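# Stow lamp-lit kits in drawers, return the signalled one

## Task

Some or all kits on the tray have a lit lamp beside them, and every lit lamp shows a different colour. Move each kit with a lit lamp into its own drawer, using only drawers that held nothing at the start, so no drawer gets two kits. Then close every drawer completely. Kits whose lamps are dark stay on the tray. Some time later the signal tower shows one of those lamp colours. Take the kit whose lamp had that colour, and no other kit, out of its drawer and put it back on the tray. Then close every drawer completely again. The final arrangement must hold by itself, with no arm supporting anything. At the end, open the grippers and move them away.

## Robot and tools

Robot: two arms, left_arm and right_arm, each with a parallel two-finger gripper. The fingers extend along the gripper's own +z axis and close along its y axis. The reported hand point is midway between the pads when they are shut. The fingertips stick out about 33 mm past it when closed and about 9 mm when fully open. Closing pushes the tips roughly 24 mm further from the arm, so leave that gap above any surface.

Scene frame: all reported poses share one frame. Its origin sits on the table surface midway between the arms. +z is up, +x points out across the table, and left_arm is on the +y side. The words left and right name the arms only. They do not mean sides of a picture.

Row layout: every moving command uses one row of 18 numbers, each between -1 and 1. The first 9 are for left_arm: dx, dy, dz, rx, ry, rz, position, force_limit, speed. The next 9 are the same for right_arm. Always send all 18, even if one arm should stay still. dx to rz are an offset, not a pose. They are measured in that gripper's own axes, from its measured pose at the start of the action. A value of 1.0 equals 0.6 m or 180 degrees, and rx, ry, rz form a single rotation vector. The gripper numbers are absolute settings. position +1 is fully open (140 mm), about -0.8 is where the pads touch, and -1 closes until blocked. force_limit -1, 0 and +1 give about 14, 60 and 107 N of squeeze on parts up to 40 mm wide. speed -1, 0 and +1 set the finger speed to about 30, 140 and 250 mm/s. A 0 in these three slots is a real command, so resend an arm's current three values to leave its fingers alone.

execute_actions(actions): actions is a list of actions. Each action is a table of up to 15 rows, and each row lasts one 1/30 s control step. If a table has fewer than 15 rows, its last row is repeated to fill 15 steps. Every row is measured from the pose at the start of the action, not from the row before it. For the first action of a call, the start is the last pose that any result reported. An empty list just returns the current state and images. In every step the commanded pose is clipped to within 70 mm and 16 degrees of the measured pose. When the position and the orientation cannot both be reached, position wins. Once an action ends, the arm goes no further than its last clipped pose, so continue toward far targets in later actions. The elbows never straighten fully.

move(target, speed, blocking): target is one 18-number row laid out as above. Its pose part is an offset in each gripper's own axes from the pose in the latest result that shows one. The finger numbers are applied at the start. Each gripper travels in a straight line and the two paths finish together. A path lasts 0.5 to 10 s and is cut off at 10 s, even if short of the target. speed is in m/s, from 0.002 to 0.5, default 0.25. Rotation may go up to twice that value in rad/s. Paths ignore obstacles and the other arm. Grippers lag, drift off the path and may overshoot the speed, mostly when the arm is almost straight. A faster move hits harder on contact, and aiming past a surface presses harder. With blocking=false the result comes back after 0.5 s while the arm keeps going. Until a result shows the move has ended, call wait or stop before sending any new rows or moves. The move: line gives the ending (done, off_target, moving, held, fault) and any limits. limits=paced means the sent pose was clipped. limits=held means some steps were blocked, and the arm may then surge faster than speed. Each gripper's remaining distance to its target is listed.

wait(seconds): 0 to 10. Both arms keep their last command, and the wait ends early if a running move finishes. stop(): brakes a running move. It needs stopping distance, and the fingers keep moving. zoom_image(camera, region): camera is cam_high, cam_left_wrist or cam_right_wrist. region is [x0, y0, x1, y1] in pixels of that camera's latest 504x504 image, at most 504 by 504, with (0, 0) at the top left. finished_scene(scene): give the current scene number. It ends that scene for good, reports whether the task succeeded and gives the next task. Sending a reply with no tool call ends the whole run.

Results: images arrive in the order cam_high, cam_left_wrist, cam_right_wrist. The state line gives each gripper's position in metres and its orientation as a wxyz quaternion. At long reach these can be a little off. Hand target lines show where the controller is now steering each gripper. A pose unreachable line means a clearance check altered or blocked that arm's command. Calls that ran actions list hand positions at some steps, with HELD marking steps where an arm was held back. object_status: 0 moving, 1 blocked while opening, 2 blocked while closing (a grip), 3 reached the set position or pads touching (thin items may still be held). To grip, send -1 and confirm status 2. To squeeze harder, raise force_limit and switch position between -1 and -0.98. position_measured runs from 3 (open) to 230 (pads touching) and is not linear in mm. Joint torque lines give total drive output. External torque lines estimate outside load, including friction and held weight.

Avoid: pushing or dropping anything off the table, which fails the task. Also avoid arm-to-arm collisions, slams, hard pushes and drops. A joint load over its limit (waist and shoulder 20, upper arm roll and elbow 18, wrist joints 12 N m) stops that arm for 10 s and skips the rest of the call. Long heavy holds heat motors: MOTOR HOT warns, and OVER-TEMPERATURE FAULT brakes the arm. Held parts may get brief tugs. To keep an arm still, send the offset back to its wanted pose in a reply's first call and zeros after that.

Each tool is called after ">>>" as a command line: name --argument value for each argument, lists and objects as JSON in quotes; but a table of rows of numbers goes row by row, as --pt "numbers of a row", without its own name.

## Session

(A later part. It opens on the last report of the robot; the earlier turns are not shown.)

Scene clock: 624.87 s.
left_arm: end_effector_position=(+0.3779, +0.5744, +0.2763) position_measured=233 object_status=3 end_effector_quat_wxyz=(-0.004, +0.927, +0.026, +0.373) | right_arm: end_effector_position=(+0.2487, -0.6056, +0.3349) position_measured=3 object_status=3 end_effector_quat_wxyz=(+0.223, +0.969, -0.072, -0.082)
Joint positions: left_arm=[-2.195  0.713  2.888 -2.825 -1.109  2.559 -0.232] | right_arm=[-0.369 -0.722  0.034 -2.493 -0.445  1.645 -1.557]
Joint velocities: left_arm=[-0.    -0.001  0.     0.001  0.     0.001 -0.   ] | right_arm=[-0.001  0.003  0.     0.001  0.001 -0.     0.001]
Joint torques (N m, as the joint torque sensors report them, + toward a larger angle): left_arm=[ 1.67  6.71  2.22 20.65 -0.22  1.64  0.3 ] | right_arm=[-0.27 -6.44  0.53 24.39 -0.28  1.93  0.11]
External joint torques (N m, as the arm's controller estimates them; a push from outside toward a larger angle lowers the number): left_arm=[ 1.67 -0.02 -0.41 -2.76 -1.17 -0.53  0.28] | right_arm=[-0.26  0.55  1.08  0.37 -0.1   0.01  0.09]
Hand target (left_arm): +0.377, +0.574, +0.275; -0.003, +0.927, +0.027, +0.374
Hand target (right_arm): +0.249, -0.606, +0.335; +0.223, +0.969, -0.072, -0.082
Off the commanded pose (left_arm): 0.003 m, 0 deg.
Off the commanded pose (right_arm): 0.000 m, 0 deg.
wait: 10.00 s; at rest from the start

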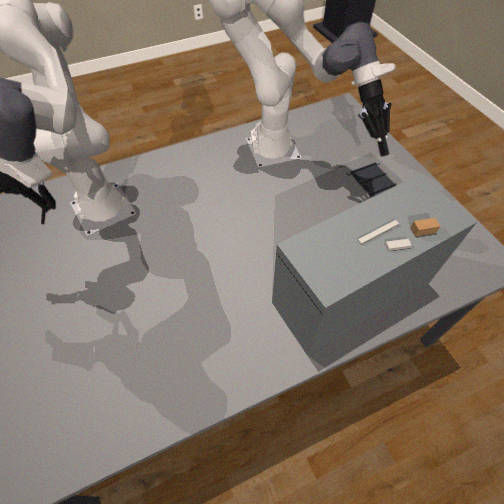

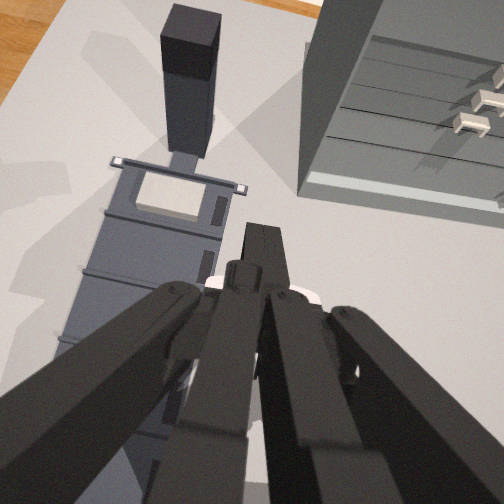

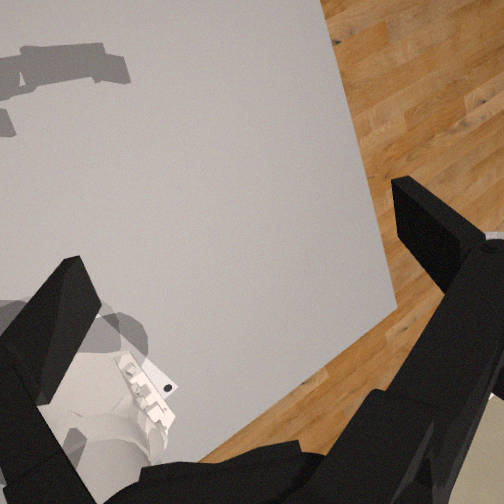

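>>> move --target '[0.133,0.308,0.275,0,-0.055,0,-1,0,0,0,0,0,0,0,0,1,0,0]' --speed 0.12

Scene clock: 631.00 s.
left_arm: end_effector_position=(+0.5614, +0.3959, +0.2132) position_measured=233 object_status=3 end_effector_quat_wxyz=(-0.002, +0.956, +0.020, +0.293) | right_arm: end_effector_position=(+0.2487, -0.6056, +0.3349) position_measured=3 object_status=3 end_effector_quat_wxyz=(+0.223, +0.969, -0.072, -0.082)
Joint positions: left_arm=[-1.799  0.274  1.912 -2.452 -0.84   2.881 -0.938] | right_arm=[-0.369 -0.722  0.034 -2.493 -0.445  1.645 -1.557]
Joint velocities: left_arm=[ 0.013  0.005 -0.012  0.004  0.    -0.013 -0.033] | right_arm=[ 0.    -0.    -0.     0.001 -0.001  0.     0.   ]
Joint torques (N m, as the joint torque sensors report them, + toward a larger angle): left_arm=[ 2.39  5.67  4.99 21.86  0.76  2.72 -0.07] | right_arm=[-0.2  -6.29  0.61 24.31 -0.27  1.93  0.12]
External joint torques (N m, as the arm's controller estimates them; a push from outside toward a larger angle lowers the number): left_arm=[ 2.35  0.3  -2.01  0.91 -0.41 -0.48 -0.08] | right_arm=[-0.18  0.73  1.18  0.31 -0.08  0.02  0.1 ]
Hand target (left_arm): +0.562, +0.395, +0.214; +0.001, +0.956, +0.027, +0.292
Hand target (right_arm): +0.249, -0.606, +0.335; +0.223, +0.969, -0.072, -0.082
Off the commanded pose (left_arm): 0.003 m, 1 deg.
Off the commanded pose (right_arm): 0.000 m, 0 deg.
move: done

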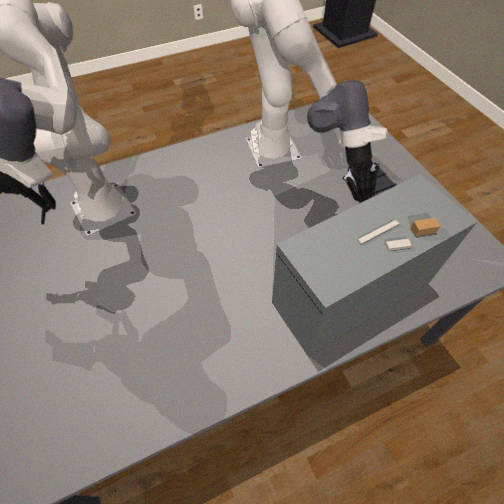

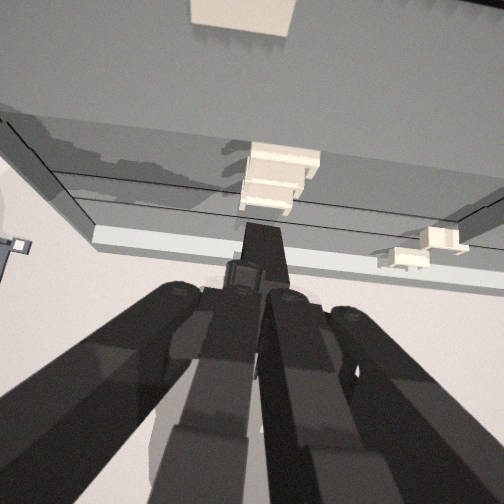

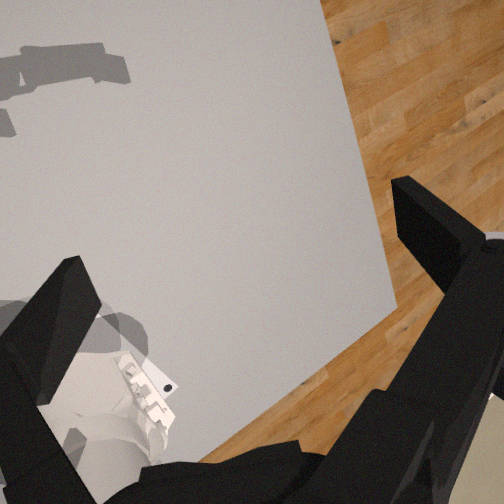

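>>> move --target '[0.043,0.02,-0.022,0,0,0,-1,0,0,0,0,0,0,0,0,1,0,0]' --speed 0.05

>>> move --target '[0.035,0,0.024,0,0,0,-1,0,0,0,0,0,0,0,0,1,0,0]' --speed 0.02

Scene clock: 633.47 s.
left_arm: end_effector_position=(+0.5754, +0.3860, +0.2381) position_measured=233 object_status=3 end_effector_quat_wxyz=(-0.004, +0.956, +0.017, +0.294) | right_arm: end_effector_position=(+0.2487, -0.6056, +0.3349) position_measured=3 object_status=3 end_effector_quat_wxyz=(+0.223, +0.969, -0.072, -0.082)
Joint positions: left_arm=[-1.765  0.33   1.891 -2.393 -0.813  2.802 -0.99 ] | right_arm=[-0.369 -0.722  0.034 -2.493 -0.445  1.645 -1.557]
Joint velocities: left_arm=[ 0.016  0.01  -0.01   0.003  0.    -0.032 -0.022] | right_arm=[-0.001 -0.001 -0.002  0.001  0.001 -0.     0.002]
Joint torques (N m, as the joint torque sensors report them, + toward a larger angle): left_arm=[ 0.92  4.26  6.92 22.39  1.79  2.63 -0.02] | right_arm=[-0.48 -6.45  0.7  24.5  -0.29  1.89  0.09]
External joint torques (N m, as the arm's controller estimates them; a push from outside toward a larger angle lowers the number): left_arm=[ 0.91  0.93 -1.79  1.05  0.7  -0.61 -0.03] | right_arm=[-0.39  0.69  1.38  0.41 -0.1  -0.03  0.07]
Hand target (left_arm): +0.575, +0.385, +0.238; -0.003, +0.956, +0.020, +0.292
Hand target (right_arm): +0.249, -0.606, +0.335; +0.223, +0.969, -0.072, -0.082
Off the commanded pose (left_arm): 0.001 m, 0 deg.
Off the commanded pose (right_arm): 0.000 m, 0 deg.
move: done

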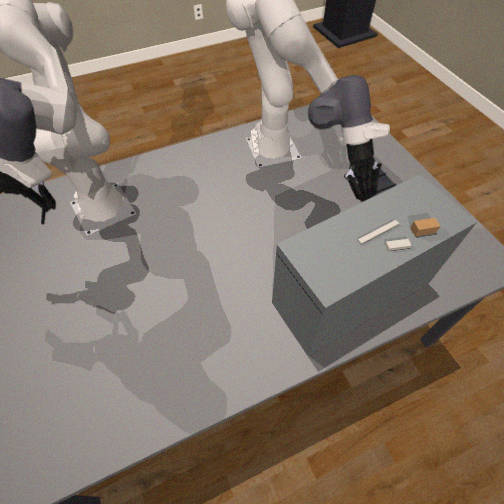

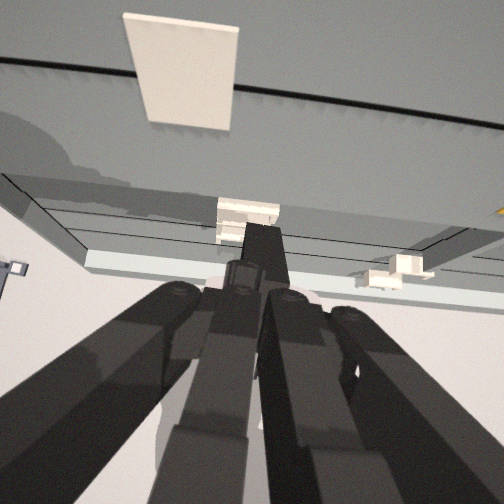

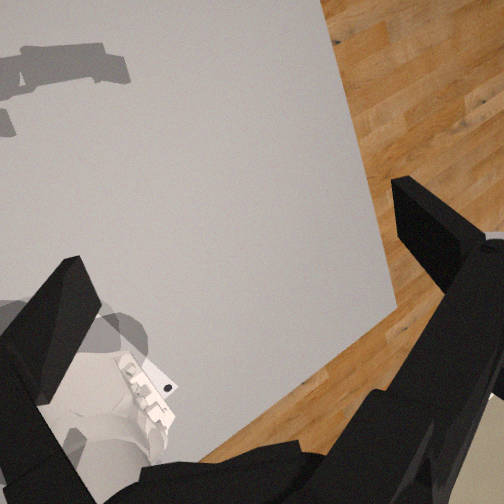

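Scene clock: 635.00 s.
left_arm: end_effector_position=(+0.5892, +0.3857, +0.2241) position_measured=233 object_status=3 end_effector_quat_wxyz=(-0.000, +0.960, +0.015, +0.278) | right_arm: end_effector_position=(+0.2487, -0.6056, +0.3349) position_measured=3 object_status=3 end_effector_quat_wxyz=(+0.223, +0.969, -0.072, -0.082)
Joint positions: left_arm=[-1.566  0.294  1.703 -2.336 -0.759  2.787 -1.024] | right_arm=[-0.369 -0.722  0.034 -2.493 -0.445  1.645 -1.557]
Joint velocities: left_arm=[ 0.04  -0.001 -0.037  0.011 -0.    -0.011 -0.003] | right_arm=[ 0.    -0.001 -0.     0.001 -0.     0.     0.   ]
Joint torques (N m, as the joint torque sensors report them, + toward a larger angle): left_arm=[ 0.88 -0.03  7.94 29.12  0.46  6.12 -0.11] | right_arm=[-0.41 -6.51  0.35 24.11 -0.33  1.93  0.12]
External joint torques (N m, as the arm's controller estimates them; a push from outside toward a larger angle lowers the number): left_arm=[ 1.    1.02 -0.45  7.62 -0.58  2.88 -0.13] | right_arm=[-0.38  0.65  0.93  0.   -0.14  0.    0.1 ]
Hand target (left_arm): +0.600, +0.387, +0.237; -0.004, +0.956, +0.017, +0.293
Hand target (right_arm): +0.249, -0.606, +0.335; +0.223, +0.969, -0.072, -0.082
Off the commanded pose (left_arm): 0.018 m, 2 deg.
Off the commanded pose (right_arm): 0.000 m, 0 deg.
move: off_target (left_arm)

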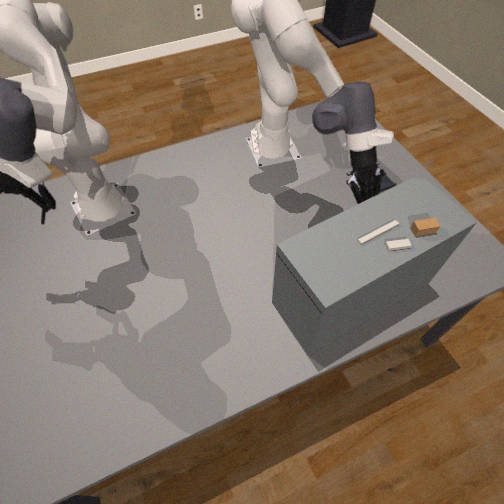

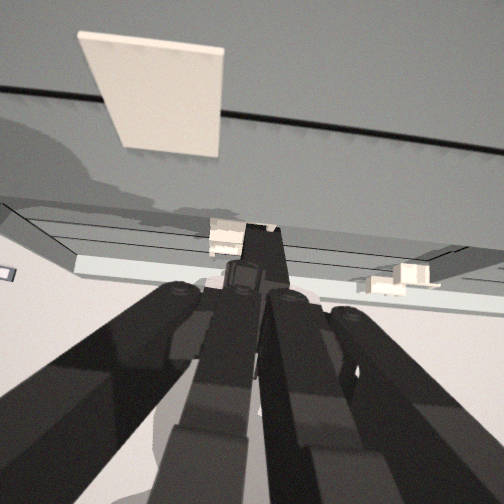

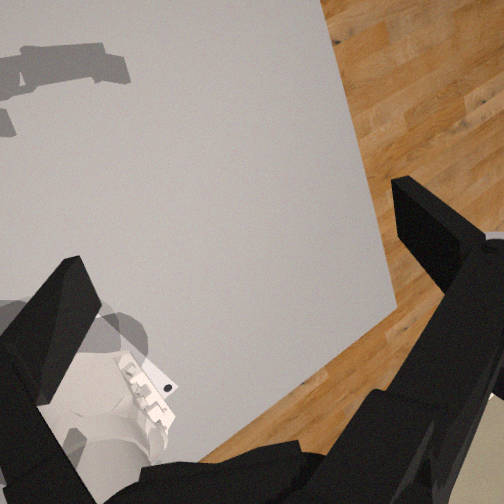

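>>> move --target '[-0.06,0,-0.04,0,0,0,-1,0,0,0,0,0,0,0,0,1,0,0]' --speed 0.05

>>> move --target '[-0.04,0.2,0.09,0,0,0,-1,0,0,0,0,0,0,0,0,1,0,0]' --speed 0.1

Scene clock: 637.90 s.
left_arm: end_effector_position=(+0.5477, +0.3844, +0.2278) position_measured=233 object_status=3 end_effector_quat_wxyz=(-0.000, +0.960, +0.019, +0.280) | right_arm: end_effector_position=(+0.2487, -0.6056, +0.3349) position_measured=3 object_status=3 end_effector_quat_wxyz=(+0.223, +0.969, -0.072, -0.082)
Joint positions: left_arm=[-1.862  0.392  1.982 -2.455 -0.886  2.754 -0.944] | right_arm=[-0.369 -0.722  0.034 -2.493 -0.445  1.645 -1.557]
Joint velocities: left_arm=[-0.03   0.001  0.03  -0.006  0.001  0.     0.024] | right_arm=[-0.001 -0.001  0.001 -0.    -0.001  0.    -0.   ]
Joint torques (N m, as the joint torque sensors report them, + toward a larger angle): left_arm=[-1.65  2.99 10.12 19.32  0.6   2.94  0.38] | right_arm=[-0.73 -6.58  0.29 24.23 -0.28  1.92  0.13]
External joint torques (N m, as the arm's controller estimates them; a push from outside toward a larger angle lowers the number): left_arm=[-1.65 -1.29  0.67 -1.7  -0.49 -0.26  0.36] | right_arm=[-0.69  0.5   0.89  0.17 -0.09  0.    0.11]
Hand target (left_arm): +0.546, +0.384, +0.226; -0.000, +0.960, +0.015, +0.279
Hand target (right_arm): +0.249, -0.606, +0.335; +0.223, +0.969, -0.072, -0.082
Off the commanded pose (left_arm): 0.003 m, 1 deg.
Off the commanded pose (right_arm): 0.000 m, 0 deg.
move: done

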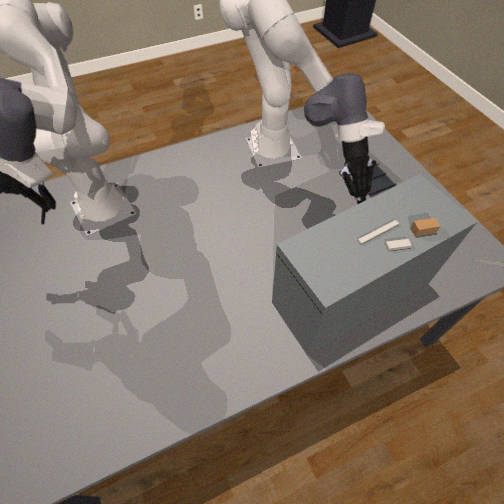

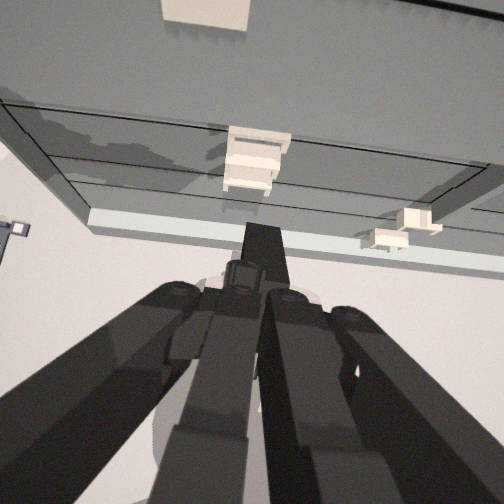

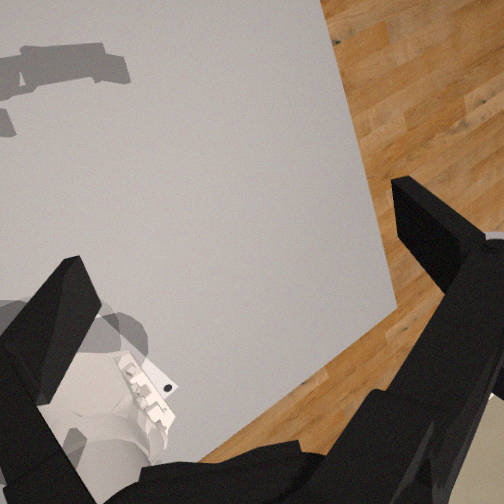

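Scene clock: 639.77 s.
left_arm: end_effector_position=(+0.5598, +0.2618, +0.1665) position_measured=233 object_status=3 end_effector_quat_wxyz=(+0.000, +0.961, +0.013, +0.276) | right_arm: end_effector_position=(+0.2487, -0.6056, +0.3349) position_measured=3 object_status=3 end_effector_quat_wxyz=(+0.223, +0.969, -0.072, -0.082)
Joint positions: left_arm=[-1.619  0.437  1.463 -2.401 -0.965  2.886 -1.125] | right_arm=[-0.369 -0.722  0.034 -2.493 -0.445  1.645 -1.557]
Joint velocities: left_arm=[ 0.003  0.004 -0.001  0.001 -0.009 -0.001 -0.016] | right_arm=[ 0.    -0.001 -0.001 -0.    -0.    -0.     0.002]
Joint torques (N m, as the joint torque sensors report them, + toward a larger angle): left_arm=[ 2.28 -7.73  9.89 19.35 -0.12  3.64  0.  ] | right_arm=[-0.44 -6.36  0.6  24.39 -0.26  1.93  0.13]
External joint torques (N m, as the arm's controller estimates them; a push from outside toward a larger angle lowers the number): left_arm=[ 2.17  2.11 -2.34  1.12 -1.12  0.33 -0.01] | right_arm=[-0.41  0.75  1.18  0.35 -0.07  0.01  0.11]
Hand target (left_arm): +0.561, +0.262, +0.168; +0.001, +0.960, +0.019, +0.278
Hand target (right_arm): +0.249, -0.606, +0.335; +0.223, +0.969, -0.072, -0.082
Off the commanded pose (left_arm): 0.005 m, 1 deg.
Off the commanded pose (right_arm): 0.000 m, 0 deg.
move: off_target (left_arm)

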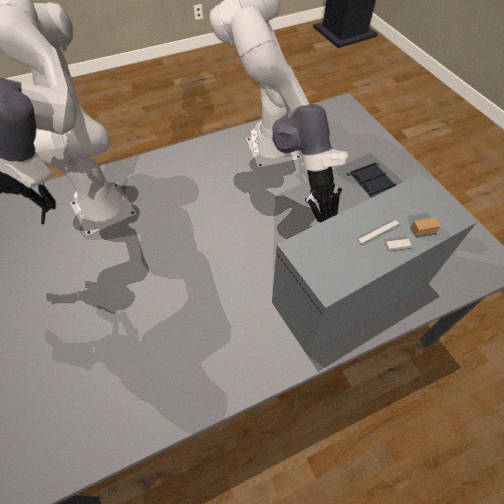

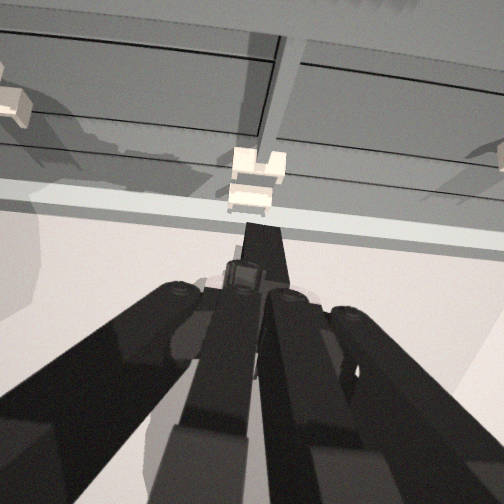

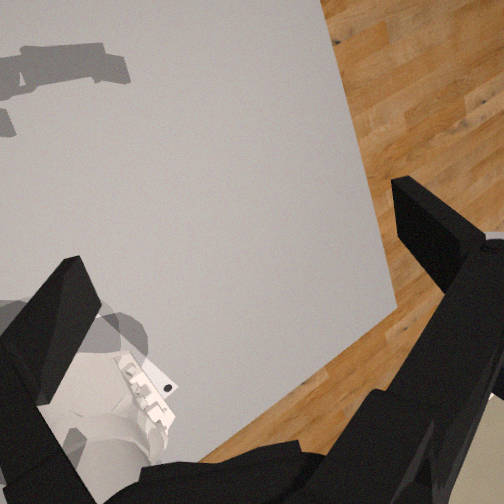

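>>> move --target '[0.02,0,0.055,0,0,0,-1,0,0,0,0,0,0,0,0,1,0,0]' --speed 0.05

>>> move --target '[0.035,0,0.022,0,0,0,-1,0,0,0,0,0,0,0,0,1,0,0]' --speed 0.02

Scene clock: 642.63 s.
left_arm: end_effector_position=(+0.5851, +0.2622, +0.1411) position_measured=233 object_status=3 end_effector_quat_wxyz=(+0.002, +0.962, +0.016, +0.272) | right_arm: end_effector_position=(+0.2487, -0.6056, +0.3349) position_measured=3 object_status=3 end_effector_quat_wxyz=(+0.223, +0.969, -0.072, -0.082)
Joint positions: left_arm=[-1.344  0.451  1.203 -2.313 -1.009  2.909 -1.085] | right_arm=[-0.369 -0.722  0.034 -2.493 -0.445  1.645 -1.557]
Joint velocities: left_arm=[ 0.018 -0.01  -0.019  0.002  0.001  0.016  0.021] | right_arm=[-0.     0.    -0.002 -0.     0.001 -0.    -0.003]
Joint torques (N m, as the joint torque sensors report them, + toward a larger angle): left_arm=[  2.42 -20.02  10.38  19.21   0.58   3.55   0.29] | right_arm=[-0.47 -6.59  0.54 24.42 -0.29  1.91  0.14]
External joint torques (N m, as the arm's controller estimates them; a push from outside toward a larger angle lowers the number): left_arm=[ 2.46 -2.24 -2.07  1.21 -0.47  0.25  0.27] | right_arm=[-0.43  0.51  1.16  0.38 -0.1   0.    0.12]
Hand target (left_arm): +0.587, +0.262, +0.143; +0.001, +0.961, +0.013, +0.275
Hand target (right_arm): +0.249, -0.606, +0.335; +0.223, +0.969, -0.072, -0.082
Off the commanded pose (left_arm): 0.004 m, 1 deg.
Off the commanded pose (right_arm): 0.000 m, 0 deg.
move: off_target (left_arm)

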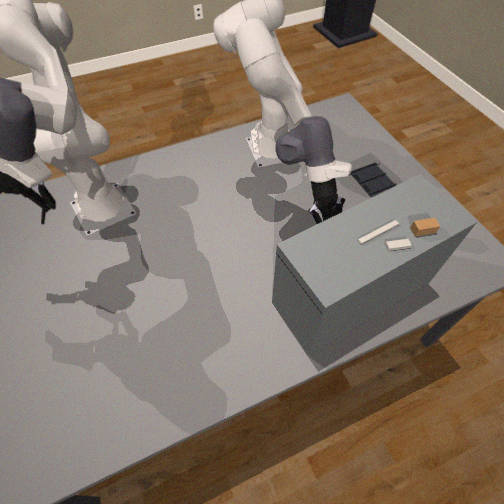

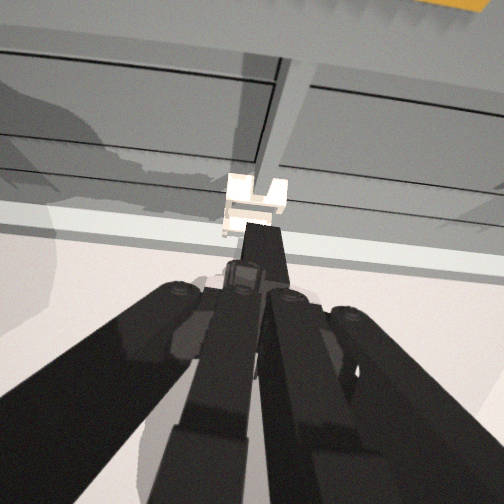

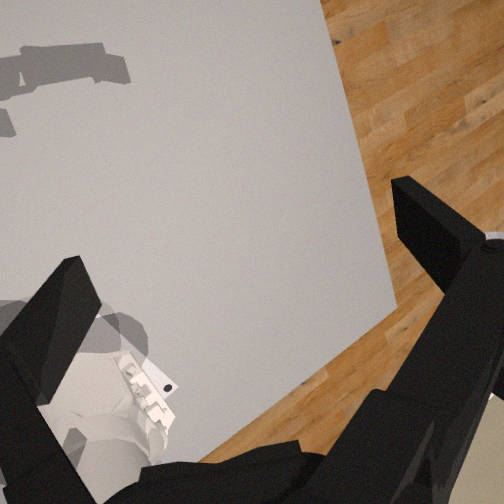

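Scene clock: 644.20 s.
left_arm: end_effector_position=(+0.5982, +0.2612, +0.1286) position_measured=233 object_status=3 end_effector_quat_wxyz=(+0.003, +0.967, +0.014, +0.256) | right_arm: end_effector_position=(+0.2487, -0.6056, +0.3349) position_measured=3 object_status=3 end_effector_quat_wxyz=(+0.223, +0.969, -0.072, -0.082)
Joint positions: left_arm=[-1.24   0.497  1.126 -2.246 -1.01   2.852 -1.085] | right_arm=[-0.369 -0.722  0.034 -2.493 -0.445  1.645 -1.557]
Joint velocities: left_arm=[ 0.005  0.006 -0.002  0.007 -0.003 -0.009  0.003] | right_arm=[ 0.001  0.001 -0.    -0.001  0.     0.001 -0.001]
Joint torques (N m, as the joint torque sensors report them, + toward a larger angle): left_arm=[  3.47 -21.29  14.3   25.    -0.27   6.02   0.14] | right_arm=[-0.63 -6.28  0.56 24.32 -0.31  1.91  0.11]
External joint torques (N m, as the arm's controller estimates them; a push from outside toward a larger angle lowers the number): left_arm=[ 3.41  0.19  0.72  7.22 -1.26  2.76  0.13] | right_arm=[-0.66  0.76  1.08  0.31 -0.13 -0.01  0.09]
Hand target (left_arm): +0.609, +0.263, +0.140; +0.002, +0.963, +0.016, +0.271
Hand target (right_arm): +0.249, -0.606, +0.335; +0.223, +0.969, -0.072, -0.082
Off the commanded pose (left_arm): 0.017 m, 2 deg.
Off the commanded pose (right_arm): 0.000 m, 0 deg.
move: off_target (left_arm)

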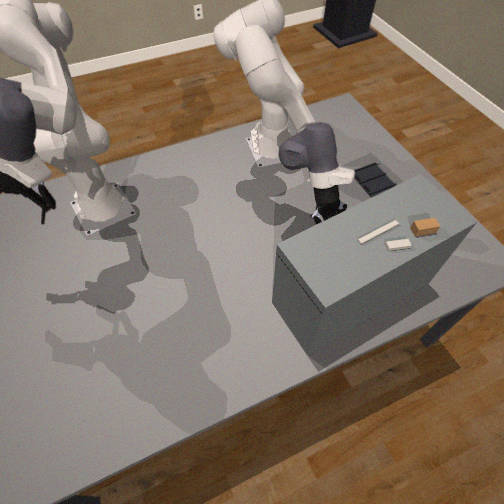

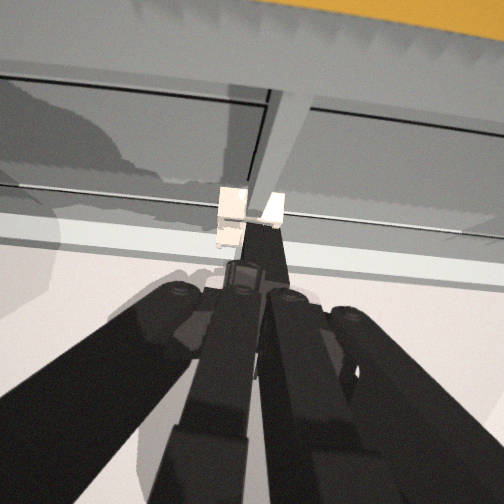

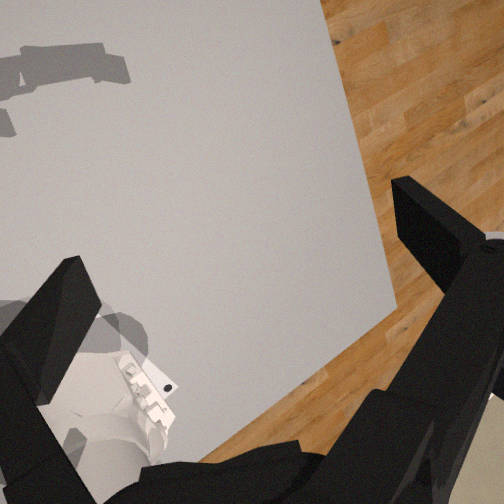

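>>> move --target '[-0.06,0,-0.07,0,0,0,-1,0,0,0,0,0,0,0,0,1,0,0]' --speed 0.08

>>> move --target '[-0.03,-0.5,-0.3,0,0.03,0,-1,0,0,0,0,0,0,0,0,1,0,0]' --speed 0.15

Scene clock: 647.47 s.
left_arm: end_effector_position=(+0.5488, +0.2595, +0.1513) position_measured=233 object_status=3 end_effector_quat_wxyz=(+0.002, +0.965, +0.009, +0.261) | right_arm: end_effector_position=(+0.2487, -0.6056, +0.3349) position_measured=3 object_status=3 end_effector_quat_wxyz=(+0.223, +0.969, -0.072, -0.082)
Joint positions: left_arm=[-1.606  0.425  1.438 -2.418 -0.953  2.881 -1.131] | right_arm=[-0.369 -0.722  0.034 -2.493 -0.445  1.645 -1.557]
Joint velocities: left_arm=[-0.015  0.008  0.017 -0.004 -0.001 -0.009 -0.013] | right_arm=[ 0.    -0.    -0.    -0.     0.001  0.     0.001]
Joint torques (N m, as the joint torque sensors report them, + toward a larger angle): left_arm=[-0.78 -8.3  11.33 17.08  0.51  2.82 -0.16] | right_arm=[-0.42 -6.35  0.49 24.22 -0.31  1.9   0.15]
External joint torques (N m, as the arm's controller estimates them; a push from outside toward a larger angle lowers the number): left_arm=[-0.84  1.82 -0.38 -0.95 -0.45 -0.45 -0.18] | right_arm=[-0.41  0.75  1.05  0.15 -0.12 -0.02  0.13]
Hand target (left_arm): +0.547, +0.260, +0.150; +0.002, +0.966, +0.013, +0.258
Hand target (right_arm): +0.249, -0.606, +0.335; +0.223, +0.969, -0.072, -0.082
Off the commanded pose (left_arm): 0.005 m, 1 deg.
Off the commanded pose (right_arm): 0.000 m, 0 deg.
move: off_target (left_arm)

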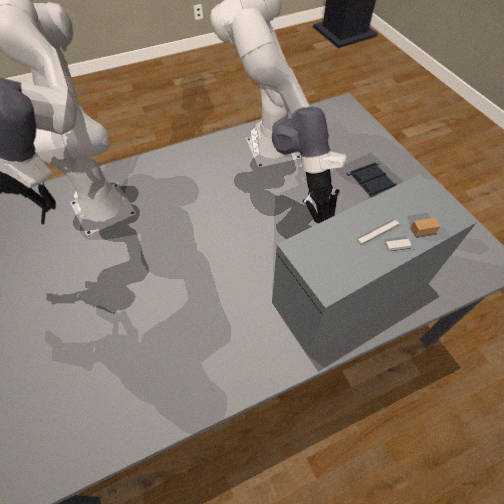

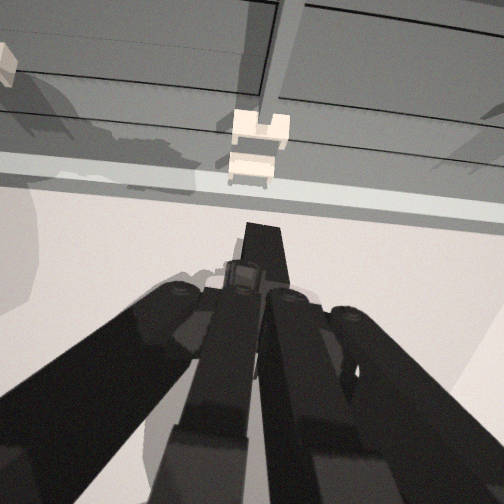

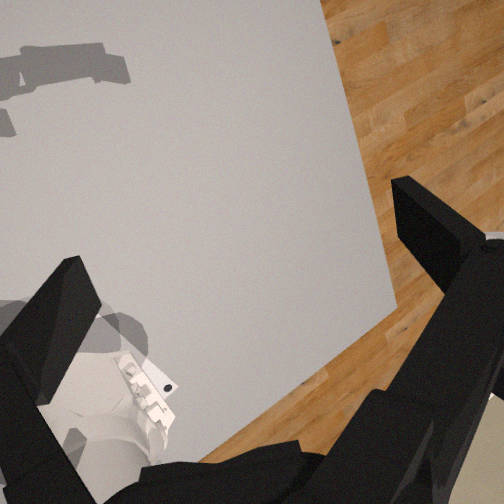

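Scene clock: 650.47 s.
left_arm: end_effector_position=(+0.4328, +0.5641, +0.2999) position_measured=233 object_status=3 end_effector_quat_wxyz=(-0.002, +0.951, +0.018, +0.308) | right_arm: end_effector_position=(+0.2487, -0.6056, +0.3349) position_measured=3 object_status=3 end_effector_quat_wxyz=(+0.223, +0.969, -0.072, -0.082)
Joint positions: left_arm=[-2.099  0.57   2.728 -2.597 -0.86   2.483 -0.527] | right_arm=[-0.369 -0.722  0.034 -2.493 -0.445  1.645 -1.557]
Joint velocities: left_arm=[ 0.001 -0.    -0.     0.     0.    -0.005  0.025] | right_arm=[-0.     0.001  0.    -0.    -0.001  0.    -0.002]
Joint torques (N m, as the joint torque sensors report them, + toward a larger angle): left_arm=[-0.18  8.53  5.34 24.2   1.85  2.34  0.35] | right_arm=[-0.5  -6.44  0.67 24.25 -0.3   1.91  0.1 ]
External joint torques (N m, as the arm's controller estimates them; a push from outside toward a larger angle lowers the number): left_arm=[-0.22 -2.36  0.37  0.52  0.99 -0.41  0.34] | right_arm=[-0.54  0.63  1.17  0.17 -0.12 -0.01  0.08]
Hand target (left_arm): +0.433, +0.563, +0.300; -0.003, +0.952, +0.010, +0.307
Hand target (right_arm): +0.249, -0.606, +0.335; +0.223, +0.969, -0.072, -0.082
Off the commanded pose (left_arm): 0.008 m, 1 deg.
Off the commanded pose (right_arm): 0.000 m, 0 deg.
move: off_target (left_arm)

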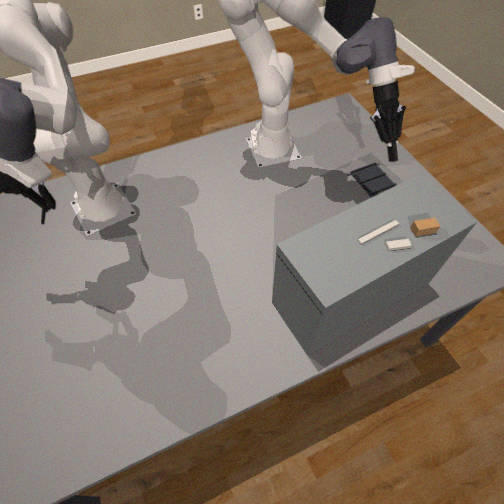

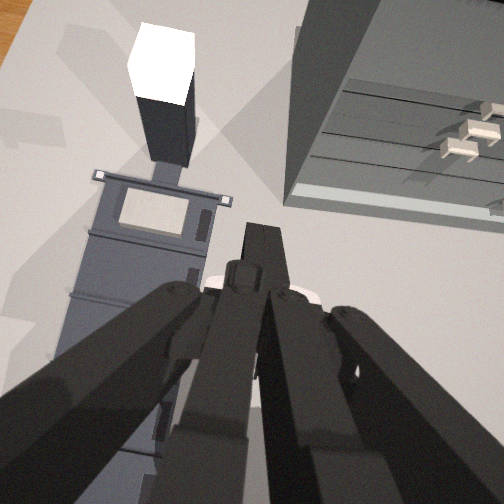

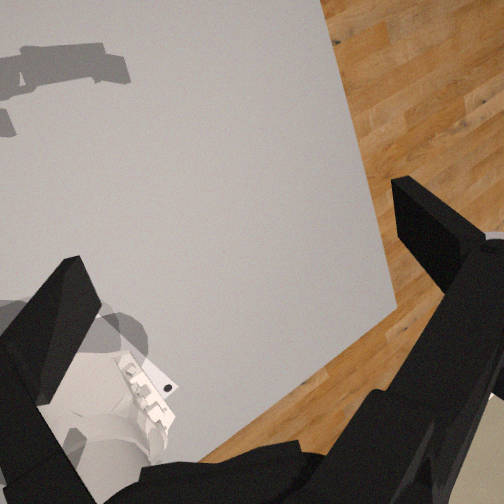

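>>> move --target '[0.068,0.287,0.266,0,0,0,-0.2,0,0,0,0,0,0,0,0,1,0,0]' --speed 0.15

Scene clock: 654.80 s.
left_arm: end_effector_position=(+0.5690, +0.3929, +0.1968) position_measured=154 object_status=3 end_effector_quat_wxyz=(+0.000, +0.950, +0.011, +0.313) | right_arm: end_effector_position=(+0.2487, -0.6056, +0.3349) position_measured=3 object_status=3 end_effector_quat_wxyz=(+0.223, +0.969, -0.072, -0.082)
Joint positions: left_arm=[-1.889  0.113  1.973 -2.492 -0.698  3.065 -0.995] | right_arm=[-0.369 -0.722  0.034 -2.493 -0.445  1.645 -1.557]
Joint velocities: left_arm=[ 0.05   0.01  -0.049  0.002  0.016 -0.009 -0.057] | right_arm=[ 0.002  0.001  0.001 -0.    -0.001 -0.     0.001]
Joint torques (N m, as the joint torque sensors report them, + toward a larger angle): left_arm=[ 2.94 10.83  1.19 20.79  2.24  2.67 -0.23] | right_arm=[-0.26 -6.52  0.3  24.43 -0.26  1.93  0.14]
External joint torques (N m, as the arm's controller estimates them; a push from outside toward a larger angle lowers the number): left_arm=[ 2.84  0.4  -1.7   0.29  1.01 -0.56 -0.25] | right_arm=[-0.26  0.52  0.86  0.42 -0.08  0.02  0.12]
Hand target (left_arm): +0.570, +0.392, +0.198; +0.003, +0.950, +0.018, +0.312
Hand target (right_arm): +0.249, -0.606, +0.335; +0.223, +0.969, -0.072, -0.082
Off the commanded pose (left_arm): 0.005 m, 1 deg.
Off the commanded pose (right_arm): 0.000 m, 0 deg.
move: off_target (left_arm)

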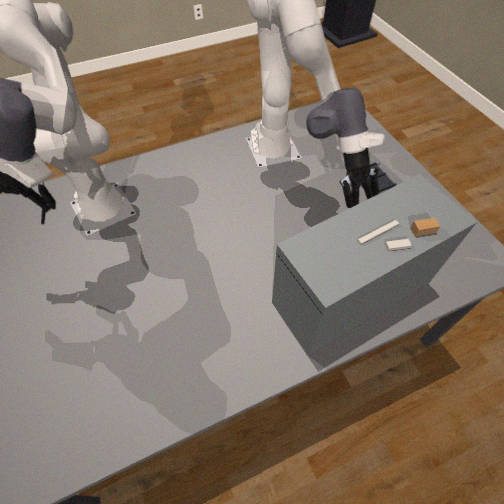

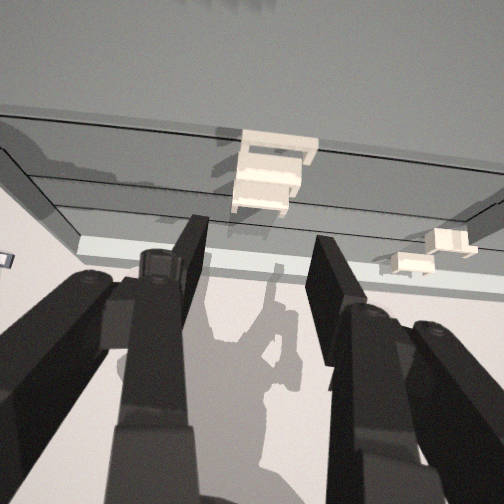

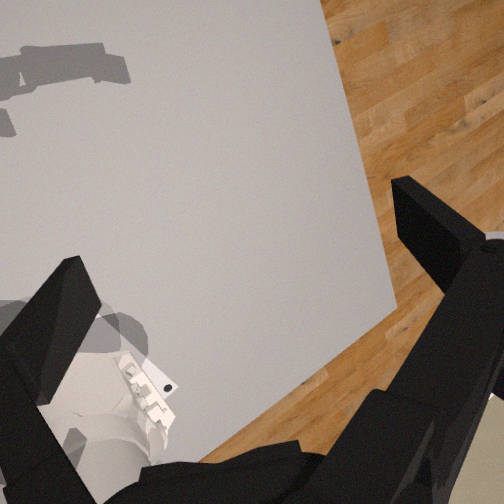

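>>> move --target '[0.028,0.008,0.041,0,0,0,-0.2,0,0,0,0,0,0,0,0,1,0,0]' --speed 0.04

>>> move --target '[0,0,0,0,0,0,-1,0,0,0,0,0,0,0,0,1,0,0]'

Scene clock: 658.00 s.
left_arm: end_effector_position=(+0.5941, +0.3930, +0.1858) position_measured=154 object_status=3 end_effector_quat_wxyz=(+0.005, +0.949, -0.010, +0.315) | right_arm: end_effector_position=(+0.2487, -0.6056, +0.3349) position_measured=3 object_status=3 end_effector_quat_wxyz=(+0.223, +0.969, -0.072, -0.082)
Joint positions: left_arm=[-2.087 -0.05   2.249 -2.462 -0.153  3.133 -1.356] | right_arm=[-0.369 -0.722  0.034 -2.493 -0.445  1.645 -1.557]
Joint velocities: left_arm=[-0.242  0.017  0.258  0.005  0.178 -0.016 -0.212] | right_arm=[ 0.001  0.     0.     0.001  0.001 -0.001  0.   ]
Joint torques (N m, as the joint torque sensors report them, + toward a larger angle): left_arm=[-1.21 19.38 -0.86 23.28  1.95  3.61 -0.03] | right_arm=[-0.39 -6.49  0.49 24.44 -0.27  1.93  0.15]
External joint torques (N m, as the arm's controller estimates them; a push from outside toward a larger angle lowers the number): left_arm=[-1.22 -0.75  0.33  2.5   1.15  0.16 -0.05] | right_arm=[-0.42  0.6   1.02  0.35 -0.09  0.    0.13]
Hand target (left_arm): +0.597, +0.391, +0.189; +0.010, +0.949, +0.008, +0.317
Hand target (right_arm): +0.249, -0.606, +0.335; +0.223, +0.969, -0.072, -0.082
Off the commanded pose (left_arm): 0.006 m, 2 deg.
Off the commanded pose (right_arm): 0.000 m, 0 deg.
move: off_target (left_arm)

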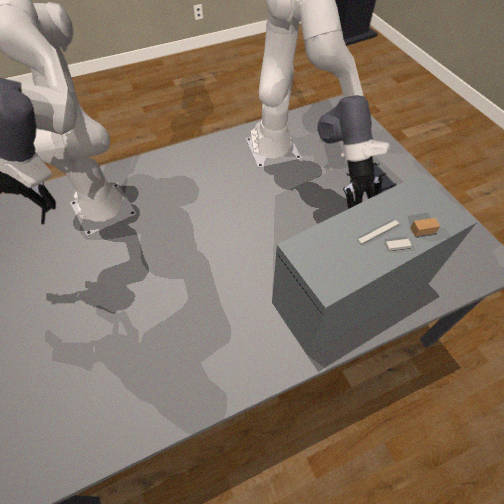

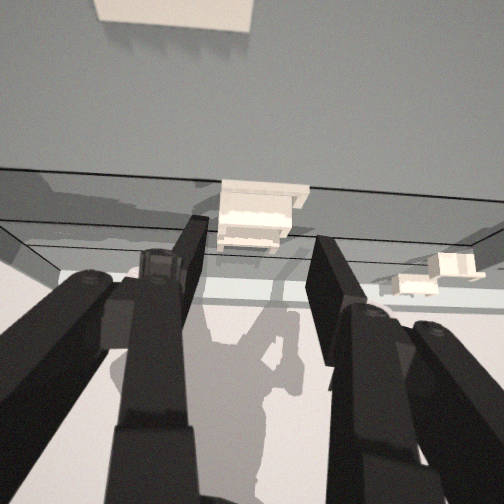

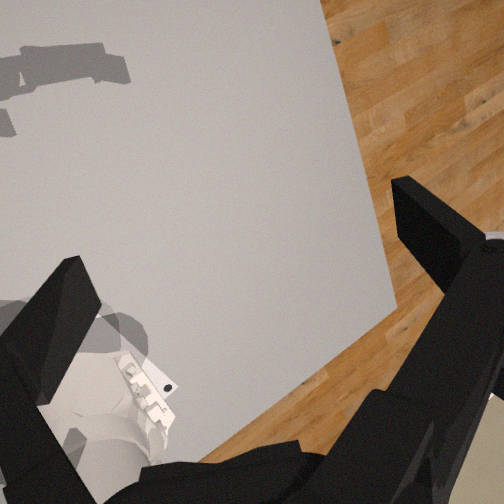

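Scene clock: 658.50 s.
left_arm: end_effector_position=(+0.5939, +0.3989, +0.1862) position_measured=193 object_status=2 end_effector_quat_wxyz=(+0.003, +0.949, -0.006, +0.315) | right_arm: end_effector_position=(+0.2487, -0.6056, +0.3349) position_measured=3 object_status=3 end_effector_quat_wxyz=(+0.223, +0.969, -0.072, -0.082)
Joint positions: left_arm=[-2.084 -0.049  2.254 -2.462 -0.152  3.133 -1.358] | right_arm=[-0.369 -0.722  0.034 -2.493 -0.445  1.645 -1.557]
Joint velocities: left_arm=[-0.001 -0.001  0.002 -0.002 -0.002 -0.    -0.002] | right_arm=[-0.     0.001  0.001  0.     0.001  0.     0.002]
Joint torques (N m, as the joint torque sensors report them, + toward a larger angle): left_arm=[-2.29 17.89 -4.81 19.65  0.7   3.39  0.11] | right_arm=[-0.32 -6.32  0.56 24.35 -0.32  1.92  0.13]
External joint torques (N m, as the arm's controller estimates them; a push from outside toward a larger angle lowers the number): left_arm=[-2.3  -2.29 -3.78 -1.06 -0.13 -0.05  0.1 ] | right_arm=[-0.38  0.74  1.02  0.31 -0.14 -0.01  0.11]
Hand target (left_arm): +0.594, +0.393, +0.186; +0.005, +0.949, -0.010, +0.315
Hand target (right_arm): +0.249, -0.606, +0.335; +0.223, +0.969, -0.072, -0.082
Off the commanded pose (left_arm): 0.006 m, 1 deg.
Off the commanded pose (right_arm): 0.000 m, 0 deg.
move: off_target (left_arm)

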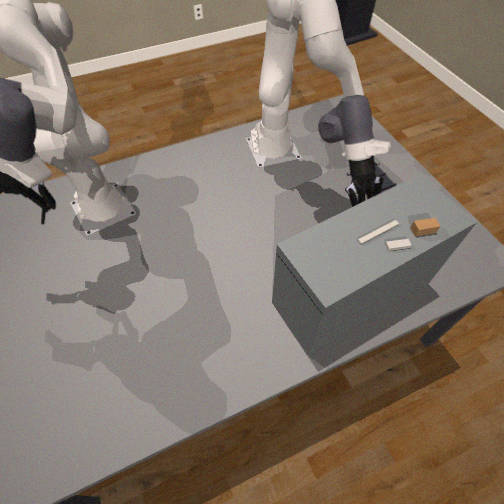

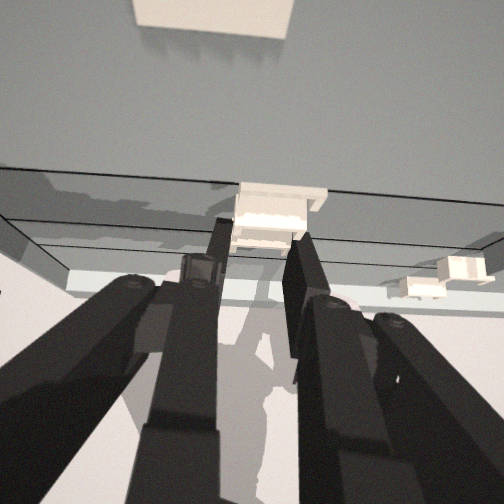

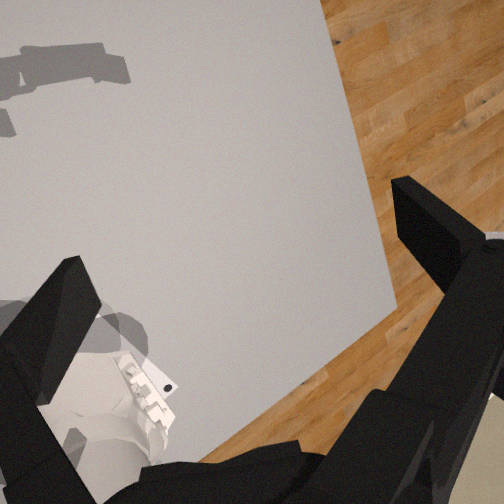

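>>> move --target '[-0.053,0.005,-0.04,0,0,0,-1,0,0,0,0,0,0,0,0,1,0,0]' --speed 0.05

Scene clock: 661.20 s.
left_arm: end_effector_position=(+0.5549, +0.3920, +0.1869) position_measured=193 object_status=2 end_effector_quat_wxyz=(+0.005, +0.950, +0.011, +0.311) | right_arm: end_effector_position=(+0.2487, -0.6056, +0.3349) position_measured=3 object_status=3 end_effector_quat_wxyz=(+0.223, +0.969, -0.072, -0.082)
Joint positions: left_arm=[-2.284  0.087  2.363 -2.545 -0.659  3.108 -1.014] | right_arm=[-0.369 -0.722  0.034 -2.493 -0.445  1.645 -1.557]
Joint velocities: left_arm=[-0.145 -0.012  0.133  0.011 -0.168 -0.     0.201] | right_arm=[ 0.    -0.001  0.    -0.     0.    -0.001  0.001]
Joint torques (N m, as the joint torque sensors report them, + toward a larger angle): left_arm=[ 0.43 16.99  4.13 20.76 -0.27  2.92  0.05] | right_arm=[-0.46 -6.41  0.41 24.33 -0.3   1.93  0.13]
External joint torques (N m, as the arm's controller estimates them; a push from outside toward a larger angle lowers the number): left_arm=[ 0.5  -2.1   2.76  0.54 -1.59 -0.32  0.03] | right_arm=[-0.42  0.74  1.01  0.26 -0.11  0.01  0.11]
Hand target (left_arm): +0.555, +0.394, +0.187; +0.001, +0.950, -0.004, +0.312
Hand target (right_arm): +0.249, -0.606, +0.335; +0.223, +0.969, -0.072, -0.082
Off the commanded pose (left_arm): 0.004 m, 2 deg.
Off the commanded pose (right_arm): 0.000 m, 0 deg.
move: off_target (left_arm)

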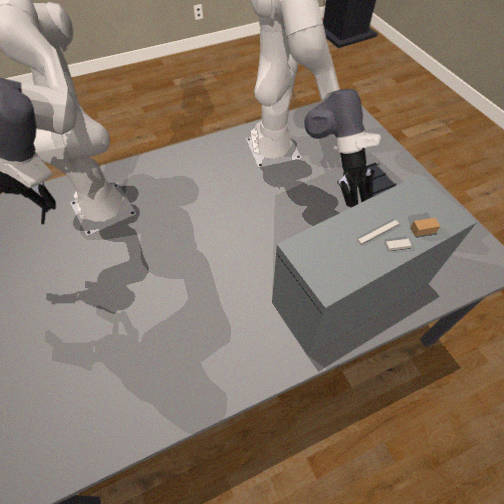

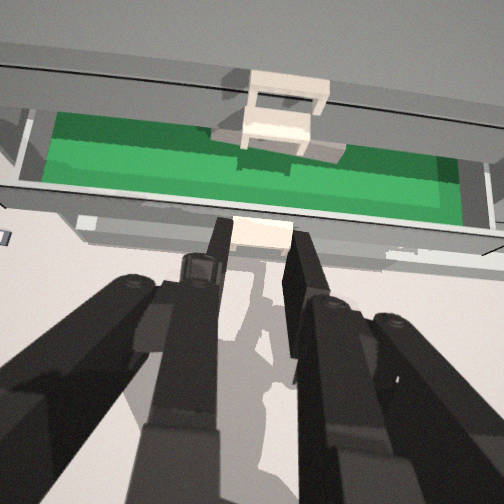

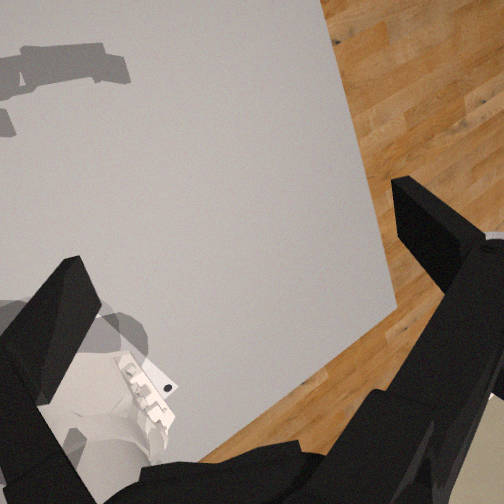

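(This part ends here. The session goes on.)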